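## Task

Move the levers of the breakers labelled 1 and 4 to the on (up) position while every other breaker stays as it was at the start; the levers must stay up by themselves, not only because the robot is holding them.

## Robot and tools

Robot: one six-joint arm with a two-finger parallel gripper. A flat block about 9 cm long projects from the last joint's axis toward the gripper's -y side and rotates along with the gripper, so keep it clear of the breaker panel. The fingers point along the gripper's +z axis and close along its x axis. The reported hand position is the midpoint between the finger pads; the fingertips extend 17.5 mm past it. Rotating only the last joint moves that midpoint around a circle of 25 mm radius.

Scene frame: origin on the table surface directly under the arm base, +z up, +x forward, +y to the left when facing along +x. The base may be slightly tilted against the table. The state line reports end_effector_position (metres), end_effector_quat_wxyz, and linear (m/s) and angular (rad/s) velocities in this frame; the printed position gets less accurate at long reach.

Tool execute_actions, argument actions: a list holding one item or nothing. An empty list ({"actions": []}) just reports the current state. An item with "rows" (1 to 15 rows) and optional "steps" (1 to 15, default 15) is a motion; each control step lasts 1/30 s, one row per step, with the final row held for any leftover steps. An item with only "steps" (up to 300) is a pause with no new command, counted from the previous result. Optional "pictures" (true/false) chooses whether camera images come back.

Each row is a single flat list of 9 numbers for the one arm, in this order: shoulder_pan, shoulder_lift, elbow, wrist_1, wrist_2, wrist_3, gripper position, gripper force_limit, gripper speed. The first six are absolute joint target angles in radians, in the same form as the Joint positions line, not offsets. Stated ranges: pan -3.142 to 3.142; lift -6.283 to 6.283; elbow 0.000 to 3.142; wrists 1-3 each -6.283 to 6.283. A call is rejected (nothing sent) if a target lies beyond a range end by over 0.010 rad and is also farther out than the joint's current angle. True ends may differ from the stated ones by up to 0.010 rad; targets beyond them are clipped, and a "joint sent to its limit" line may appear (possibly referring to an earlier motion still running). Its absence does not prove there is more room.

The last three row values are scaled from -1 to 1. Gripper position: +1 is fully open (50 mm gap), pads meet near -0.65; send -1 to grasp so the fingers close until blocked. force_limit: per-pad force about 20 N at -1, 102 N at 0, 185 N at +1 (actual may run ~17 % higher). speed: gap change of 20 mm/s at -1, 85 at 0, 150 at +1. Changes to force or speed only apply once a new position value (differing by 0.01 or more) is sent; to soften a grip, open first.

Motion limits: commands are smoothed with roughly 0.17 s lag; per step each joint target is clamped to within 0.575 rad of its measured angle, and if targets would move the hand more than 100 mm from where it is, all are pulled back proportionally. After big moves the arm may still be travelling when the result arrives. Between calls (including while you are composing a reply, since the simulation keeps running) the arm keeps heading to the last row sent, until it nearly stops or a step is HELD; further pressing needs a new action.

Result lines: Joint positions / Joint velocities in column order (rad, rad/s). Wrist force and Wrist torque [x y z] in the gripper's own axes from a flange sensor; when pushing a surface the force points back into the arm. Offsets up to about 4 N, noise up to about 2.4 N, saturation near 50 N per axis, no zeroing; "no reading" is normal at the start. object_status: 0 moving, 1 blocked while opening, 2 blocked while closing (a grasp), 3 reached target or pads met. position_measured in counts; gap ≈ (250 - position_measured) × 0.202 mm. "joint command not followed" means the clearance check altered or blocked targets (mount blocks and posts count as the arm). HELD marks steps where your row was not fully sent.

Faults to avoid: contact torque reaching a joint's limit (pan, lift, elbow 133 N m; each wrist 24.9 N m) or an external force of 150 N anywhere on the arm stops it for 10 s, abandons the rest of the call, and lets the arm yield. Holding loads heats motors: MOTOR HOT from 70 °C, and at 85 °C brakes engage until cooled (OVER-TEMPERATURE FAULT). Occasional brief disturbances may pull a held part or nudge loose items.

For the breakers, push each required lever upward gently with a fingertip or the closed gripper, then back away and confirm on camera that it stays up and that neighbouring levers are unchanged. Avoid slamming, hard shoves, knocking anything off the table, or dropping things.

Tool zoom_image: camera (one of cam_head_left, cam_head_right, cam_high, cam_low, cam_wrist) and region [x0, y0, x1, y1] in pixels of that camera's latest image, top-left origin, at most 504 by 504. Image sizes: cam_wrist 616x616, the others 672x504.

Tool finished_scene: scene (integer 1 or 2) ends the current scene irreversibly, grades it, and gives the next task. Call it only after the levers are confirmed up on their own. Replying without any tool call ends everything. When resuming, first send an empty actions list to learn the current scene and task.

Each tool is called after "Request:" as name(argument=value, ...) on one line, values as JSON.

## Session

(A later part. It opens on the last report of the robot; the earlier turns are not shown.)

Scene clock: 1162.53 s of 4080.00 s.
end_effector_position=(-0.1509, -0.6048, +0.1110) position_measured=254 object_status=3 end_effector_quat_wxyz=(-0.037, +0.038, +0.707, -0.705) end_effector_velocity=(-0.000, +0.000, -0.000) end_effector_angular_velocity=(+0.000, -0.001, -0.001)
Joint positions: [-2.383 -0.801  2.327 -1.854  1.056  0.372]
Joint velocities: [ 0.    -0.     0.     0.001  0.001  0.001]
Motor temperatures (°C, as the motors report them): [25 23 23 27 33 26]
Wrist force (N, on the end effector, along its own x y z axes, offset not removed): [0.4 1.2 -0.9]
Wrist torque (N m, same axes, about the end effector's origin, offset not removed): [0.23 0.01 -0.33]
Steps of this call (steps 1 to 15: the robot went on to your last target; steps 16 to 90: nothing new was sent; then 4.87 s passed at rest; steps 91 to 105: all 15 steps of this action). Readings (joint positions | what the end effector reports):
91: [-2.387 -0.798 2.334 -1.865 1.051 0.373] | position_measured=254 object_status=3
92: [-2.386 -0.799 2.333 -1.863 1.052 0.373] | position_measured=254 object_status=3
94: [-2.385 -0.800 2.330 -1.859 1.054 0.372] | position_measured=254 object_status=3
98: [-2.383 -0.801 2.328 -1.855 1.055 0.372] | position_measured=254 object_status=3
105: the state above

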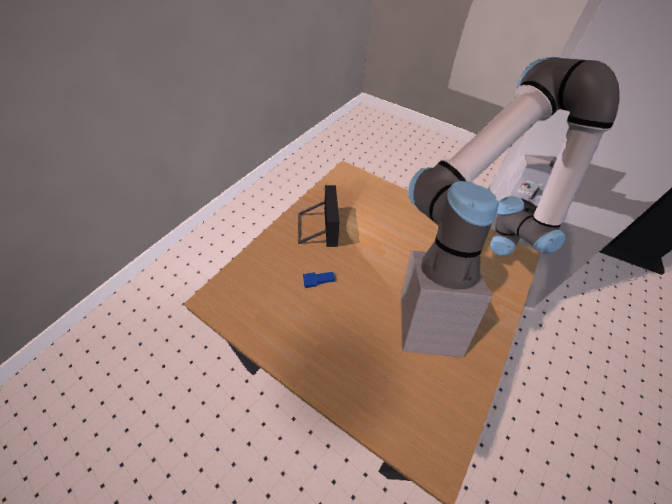

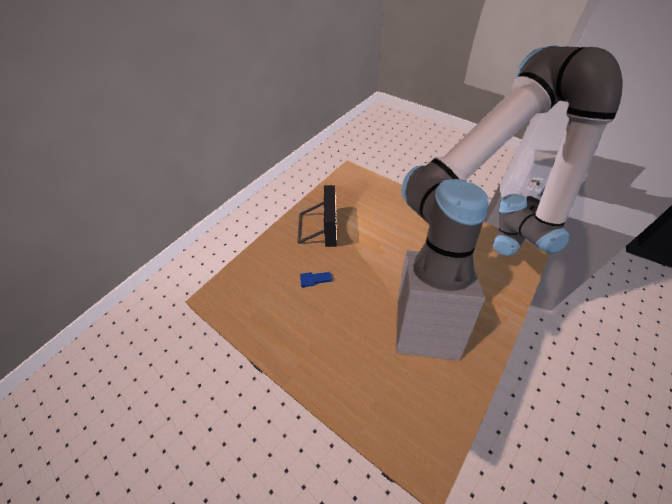

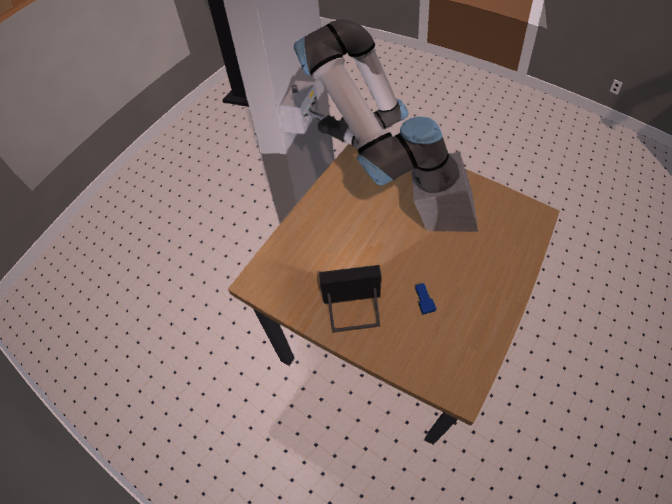

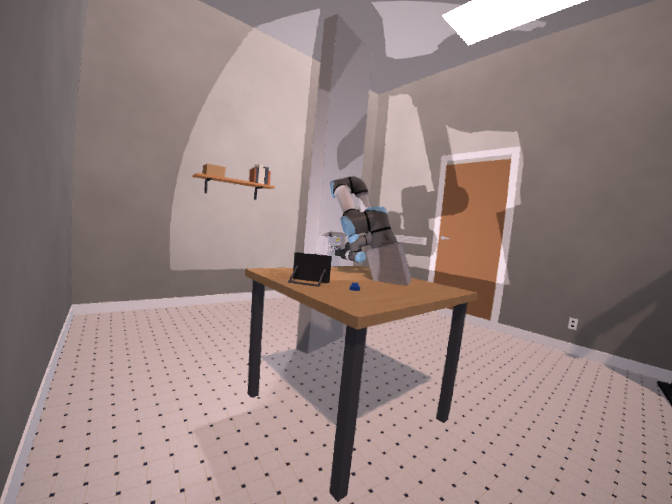

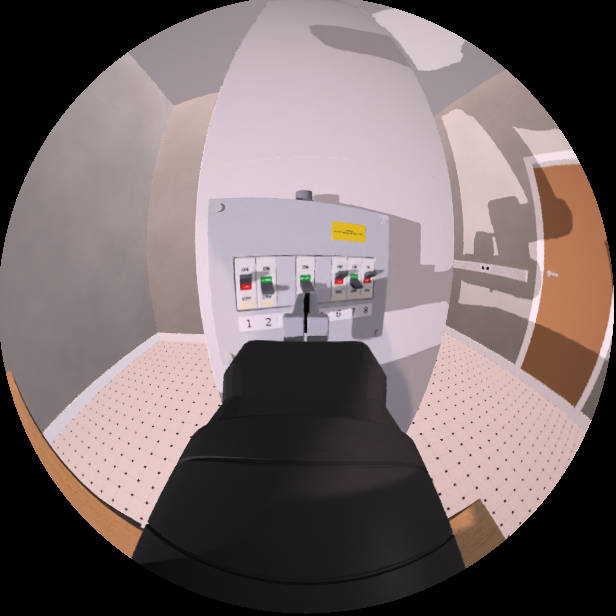

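Request:
execute_actions(actions=[{"rows": [[-2.3809,-0.8019,2.3243,-1.8496,1.0574,0.3710,-1,0,0],[-2.3809,-0.8019,2.3243,-1.8496,1.0574,0.3710,-1,0,0],[-2.3818,-0.8050,2.3257,-1.8480,1.0565,0.3713,-1,0,0],[-2.3827,-0.8081,2.3270,-1.8465,1.0557,0.3717,-1,0,0],[-2.3836,-0.8111,2.3284,-1.8449,1.0548,0.3720,-1,0,0],[-2.3846,-0.8142,2.3297,-1.8434,1.0540,0.3723,-1,0,0],[-2.3855,-0.8173,2.3311,-1.8418,1.0531,0.3726,-1,0,0],[-2.3864,-0.8204,2.3324,-1.8402,1.0522,0.3730,-1,0,0],[-2.3873,-0.8234,2.3338,-1.8387,1.0514,0.3733,-1,0,0],[-2.3882,-0.8265,2.3351,-1.8371,1.0505,0.3736,-1,0,0]],"steps":15}])

Request:
zoom_image(camera="cam_wrist", region=[240,220,380,345])

Scene clock: 1174.90 s of 4080.00 s.
end_effector_position=(-0.1509, -0.6061, +0.1184) position_measured=254 object_status=3 end_effector_quat_wxyz=(-0.037, +0.038, +0.707, -0.705) end_effector_velocity=(-0.001, +0.000, +0.007) end_effector_angular_velocity=(-0.000, -0.001, -0.002)
Joint positions: [-2.387 -0.825  2.334 -1.838  1.051  0.373]
Joint velocities: [-0.008 -0.022  0.01   0.011 -0.006  0.003]
Motor temperatures (°C, as the motors report them): [25 23 23 27 33 26]
Wrist force (N, on the end effector, along its own x y z axes, offset not removed): [-0.1 1.5 -2.0]
Wrist torque (N m, same axes, about the end effector's origin, offset not removed): [-0.26 0.19 -0.26]
Steps of this call (steps 1 to 15: the robot went on to your last target; steps 16 to 90: nothing new was sent; then 8.87 s passed at rest; steps 91 to 105: all 15 steps of this action). Readings (joint positions | what the end effector reports):
91: [-2.383 -0.801 2.327 -1.854 1.056 0.372] | position_measured=254 object_status=3
92: [-2.382 -0.801 2.327 -1.853 1.056 0.372] | position_measured=254 object_status=3
94: [-2.382 -0.802 2.326 -1.851 1.056 0.371] | position_measured=254 object_status=3
98: [-2.383 -0.810 2.328 -1.846 1.055 0.371] | position_measured=254 object_status=3
105: the state above

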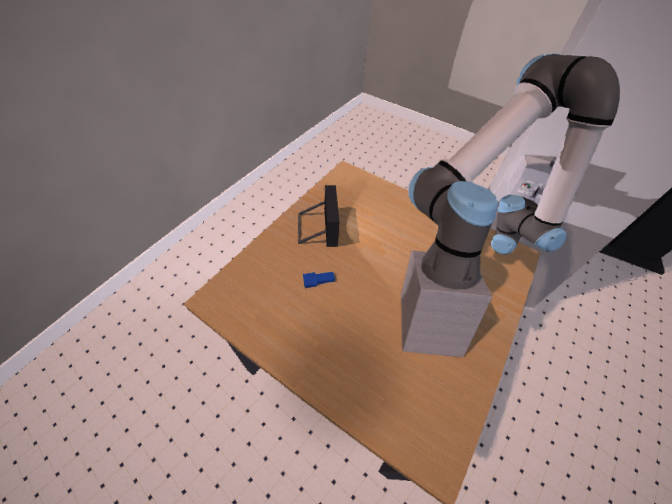

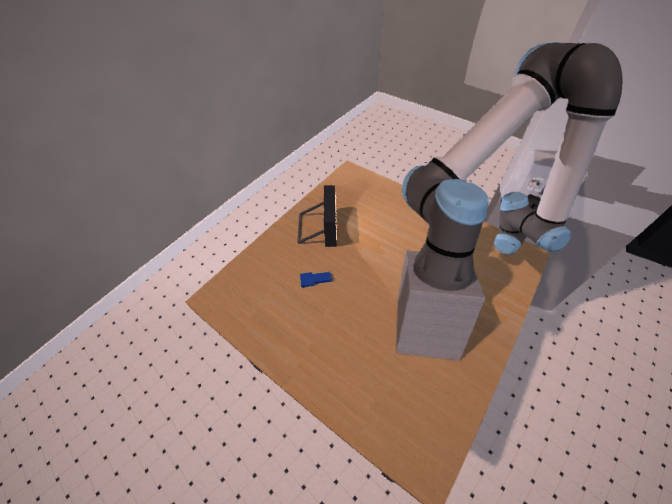

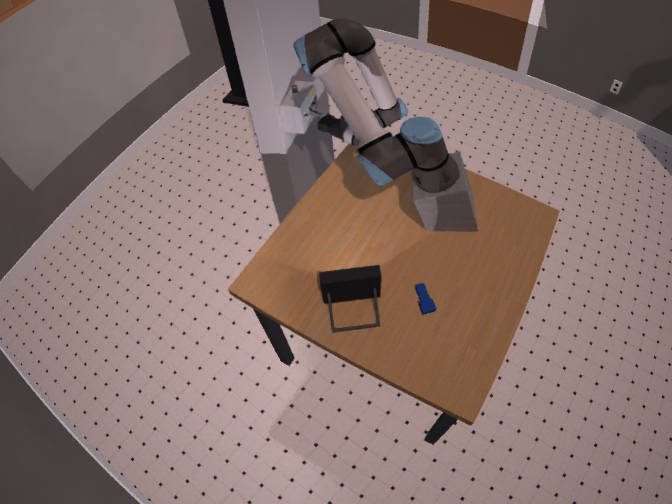

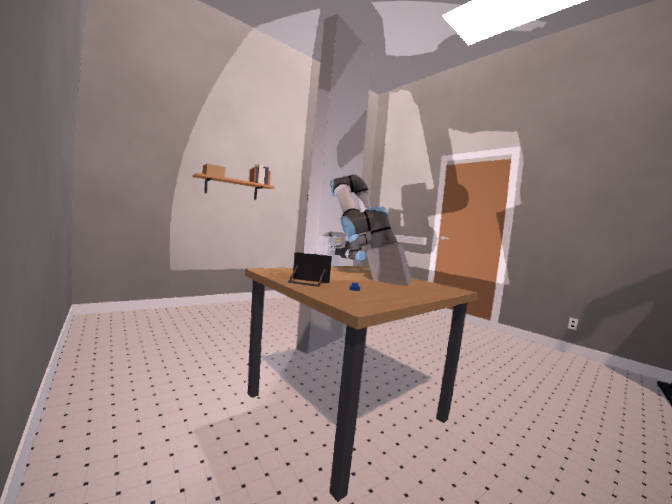

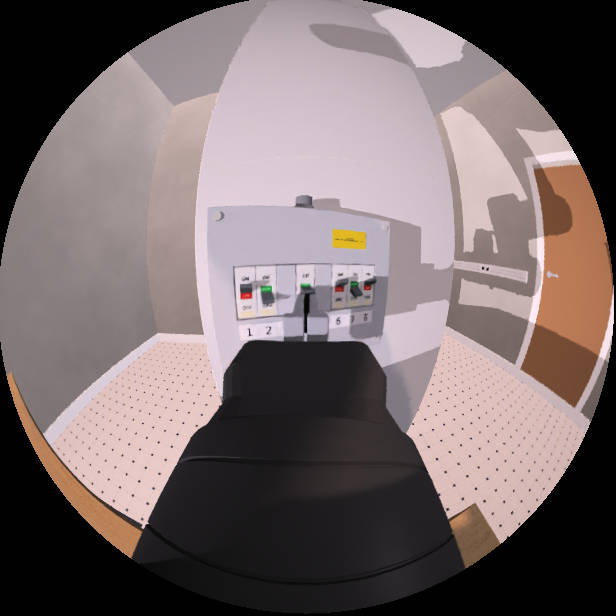

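Region (240, 220, 380, 345) of cam_wrist's 616x616 image, scaled by 3.600, with more detail than that image has; it fills the top 450 rows of this view, and the rest is white.

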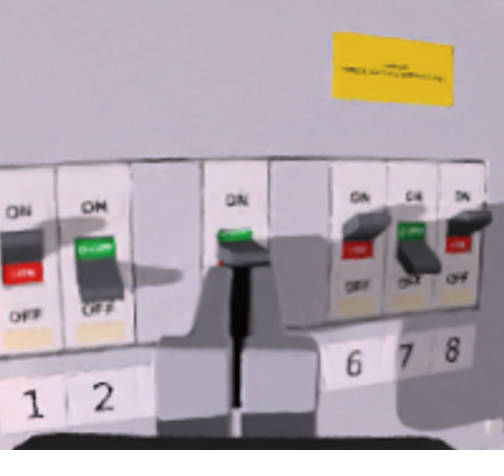

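Request:
execute_actions(actions=[{"rows": [[-2.3890,-0.8293,2.3363,-1.8357,1.0497,0.3739,-1,0,0],[-2.3899,-0.8321,2.3376,-1.8342,1.0489,0.3742,-1,0,0],[-2.3907,-0.8350,2.3388,-1.8328,1.0481,0.3745,-1,0,0],[-2.3915,-0.8378,2.3400,-1.8314,1.0473,0.3748,-1,0,0],[-2.3924,-0.8406,2.3413,-1.8299,1.0465,0.3751,-1,0,0],[-2.3932,-0.8434,2.3425,-1.8285,1.0457,0.3754,-1,0,0]],"steps":15}])

Request:
zoom_image(camera="cam_wrist", region=[240,220,380,345])

Scene clock: 1183.23 s of 4080.00 s.
end_effector_position=(-0.1509, -0.6059, +0.1243) position_measured=254 object_status=3 end_effector_quat_wxyz=(-0.037, +0.038, +0.707, -0.705) end_effector_velocity=(-0.000, +0.000, +0.001) end_effector_angular_velocity=(+0.000, +0.000, -0.001)
Joint positions: [-2.393 -0.843  2.342 -1.829  1.046  0.375]
Joint velocities: [-0.002 -0.004  0.001  0.003 -0.001 -0.   ]
Motor temperatures (°C, as the motors report them): [25 23 23 27 33 26]
Wrist force (N, on the end effector, along its own x y z axes, offset not removed): [0.7 0.0 0.7]
Wrist torque (N m, same axes, about the end effector's origin, offset not removed): [-0.01 -0.02 -0.19]
Steps of this call (steps 1 to 15: the robot went on to your last target; steps 16 to 90: nothing new was sent; then 4.83 s passed at rest; steps 91 to 105: all 15 steps of this action). Readings (joint positions | what the end effector reports):
91: [-2.388 -0.827 2.335 -1.837 1.050 0.374] | position_measured=254 object_status=3
92: [-2.388 -0.827 2.335 -1.837 1.050 0.374] | position_measured=254 object_status=3
94: [-2.389 -0.830 2.337 -1.835 1.050 0.374] | position_measured=254 object_status=3
98: [-2.392 -0.838 2.340 -1.831 1.047 0.375] | position_measured=254 object_status=3
105: the state above

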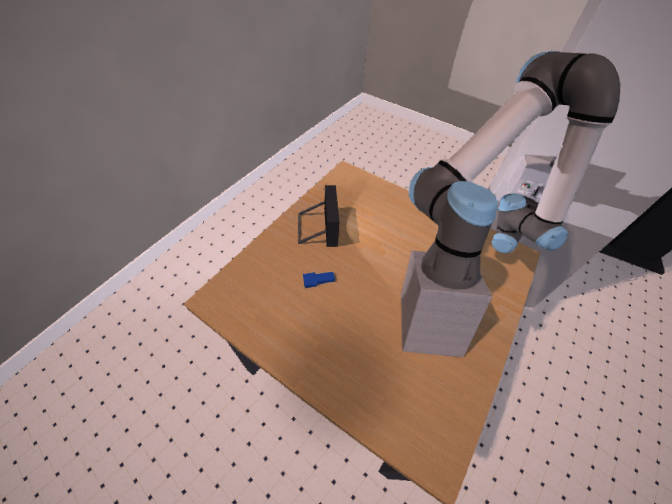

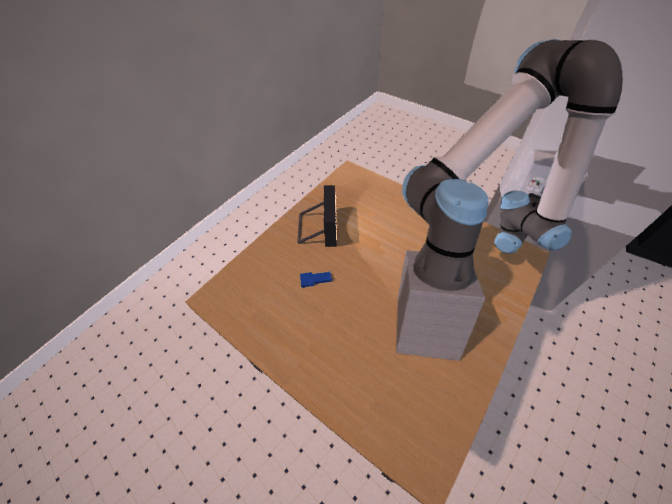

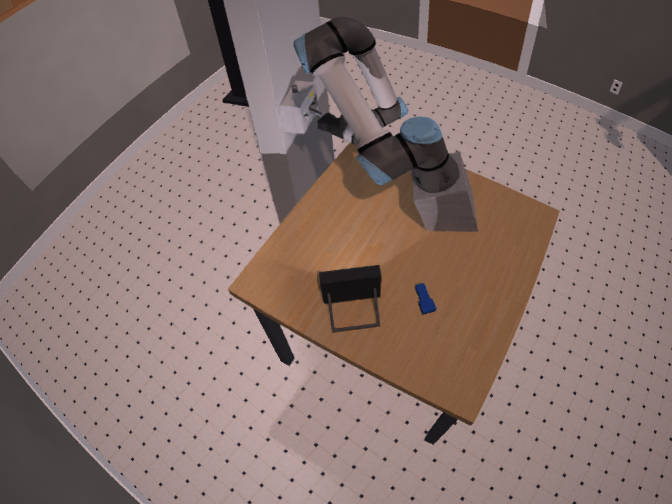

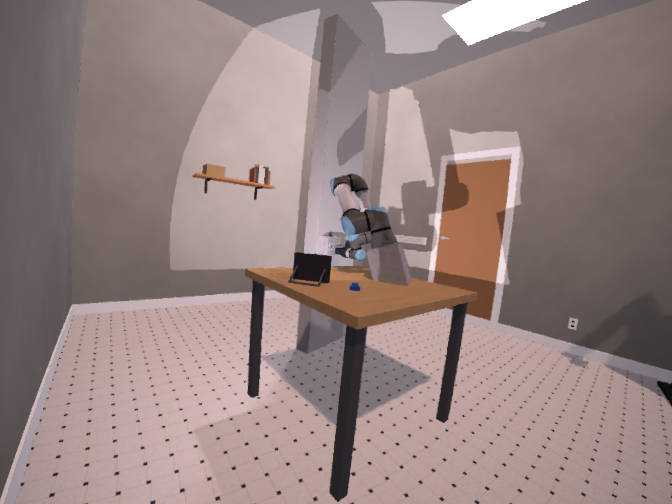

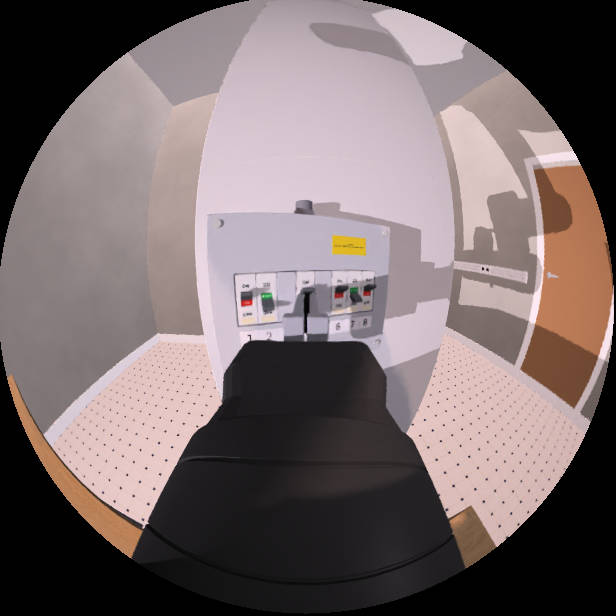

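Region (240, 220, 380, 345) of cam_wrist's 616x616 image, scaled by 3.600, with more detail than that image has; it fills the top 450 rows of this view, and the rest is white.

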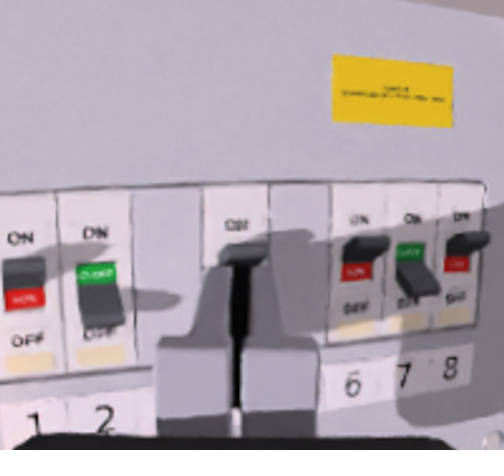

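Request:
execute_actions(actions=[{"rows": [[-2.3914,-0.8372,2.3398,-1.8316,1.0474,0.3747,-1,0,0],[-2.3914,-0.8372,2.3398,-1.8316,1.0474,0.3747,-1,0,0],[-2.3914,-0.8372,2.3398,-1.8316,1.0474,0.3747,-1,0,0],[-2.3989,-0.8325,2.3521,-1.8499,1.0403,0.3776,-1,0,0],[-2.4064,-0.8279,2.3644,-1.8682,1.0332,0.3804,-1,0,0],[-2.4140,-0.8232,2.3766,-1.8866,1.0261,0.3833,-1,0,0],[-2.4215,-0.8186,2.3889,-1.9049,1.0190,0.3861,-1,0,0],[-2.4290,-0.8139,2.4012,-1.9232,1.0119,0.3890,-1,0,0]],"steps":15}])

Request:
zoom_image(camera="cam_wrist", region=[240,220,380,345])

Scene clock: 1191.93 s of 4080.00 s.
end_effector_position=(-0.1483, -0.5826, +0.1219) position_measured=254 object_status=3 end_effector_quat_wxyz=(-0.037, +0.038, +0.707, -0.705) end_effector_velocity=(+0.002, +0.015, +0.000) end_effector_angular_velocity=(+0.001, +0.001, -0.002)
Joint positions: [-2.427 -0.815  2.398 -1.918  1.014  0.388]
Joint velocities: [-0.023  0.015  0.039 -0.056 -0.02   0.007]
Motor temperatures (°C, as the motors report them): [25 23 23 27 33 26]
Wrist force (N, on the end effector, along its own x y z axes, offset not removed): [-0.2 0.6 -2.6]
Wrist torque (N m, same axes, about the end effector's origin, offset not removed): [0.10 0.08 -0.25]
Steps of this call (steps 1 to 15: the robot went on to your last target; steps 16 to 90: nothing new was sent; then 5.20 s passed at rest; steps 91 to 105: all 15 steps of this action). Readings (joint positions | what the end effector reports):
91: [-2.393 -0.843 2.343 -1.828 1.046 0.375] | position_measured=254 object_status=3
92: [-2.393 -0.843 2.342 -1.829 1.046 0.375] | position_measured=254 object_status=3
94: [-2.393 -0.840 2.341 -1.830 1.046 0.375] | position_measured=254 object_status=3
98: [-2.406 -0.829 2.363 -1.864 1.034 0.380] | position_measured=254 object_status=3
105: the state above

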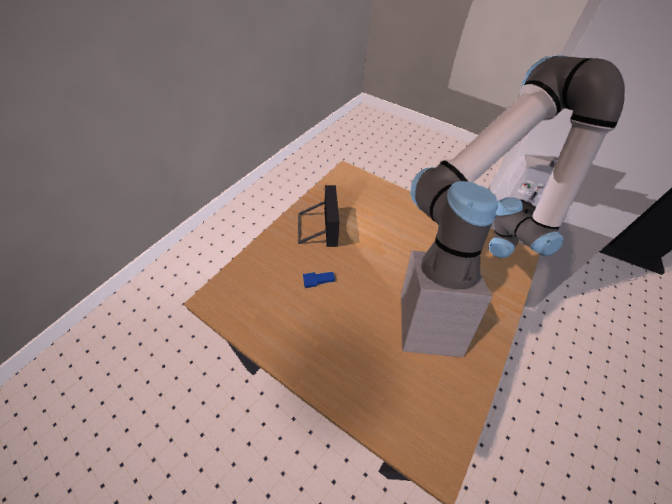

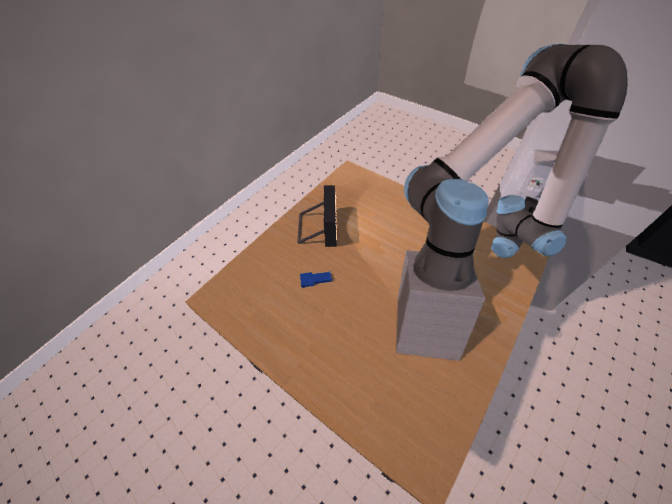

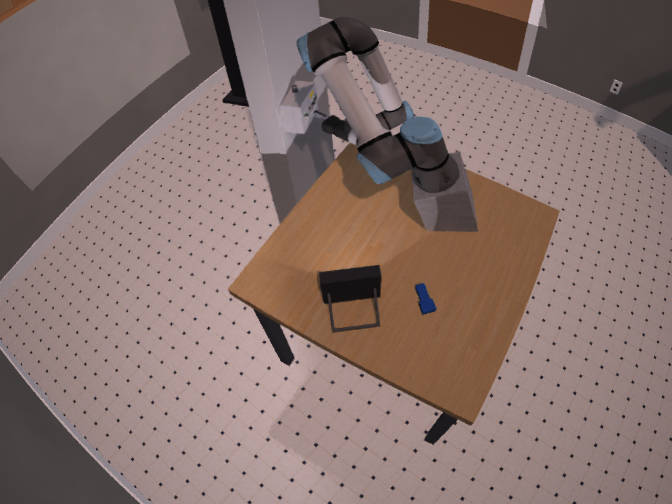

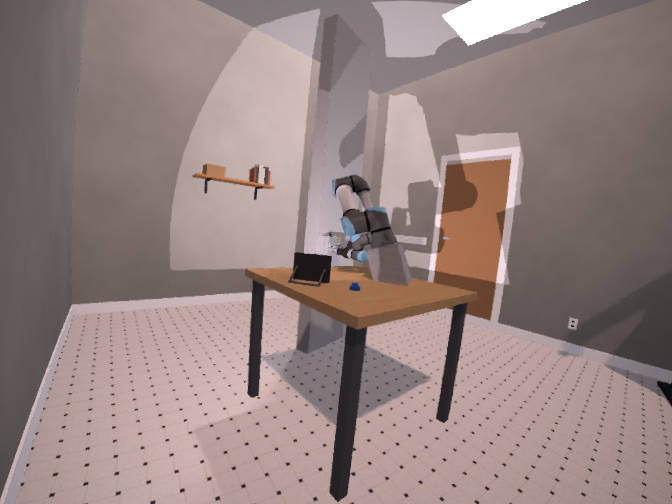

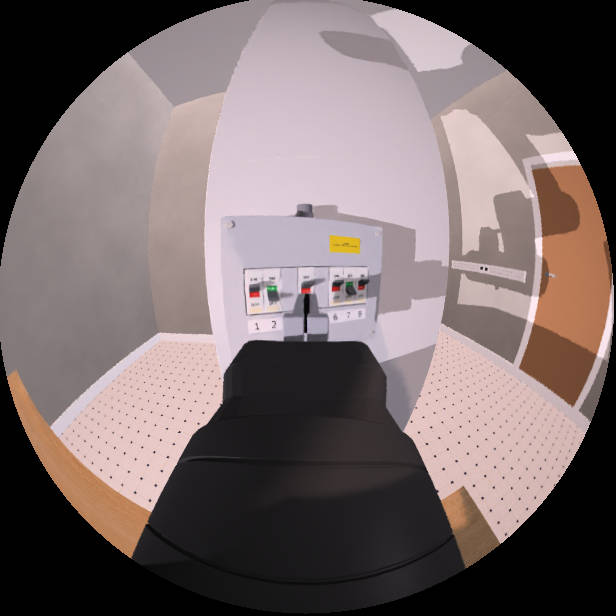

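Region (240, 220, 380, 345) of cam_wrist's 616x616 image, scaled by 3.600, with more detail than that image has; it fills the top 450 rows of this view, and the rest is white.

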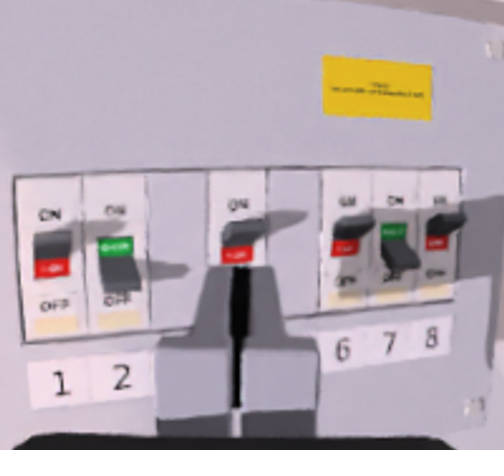

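Breakers 1 and 4 are up (red), 2 and 7 remain down, 6 and 8 remain up, and the gripper is clear.

Request:
finished_scene(scene=1)

The scene is finished: the task was done.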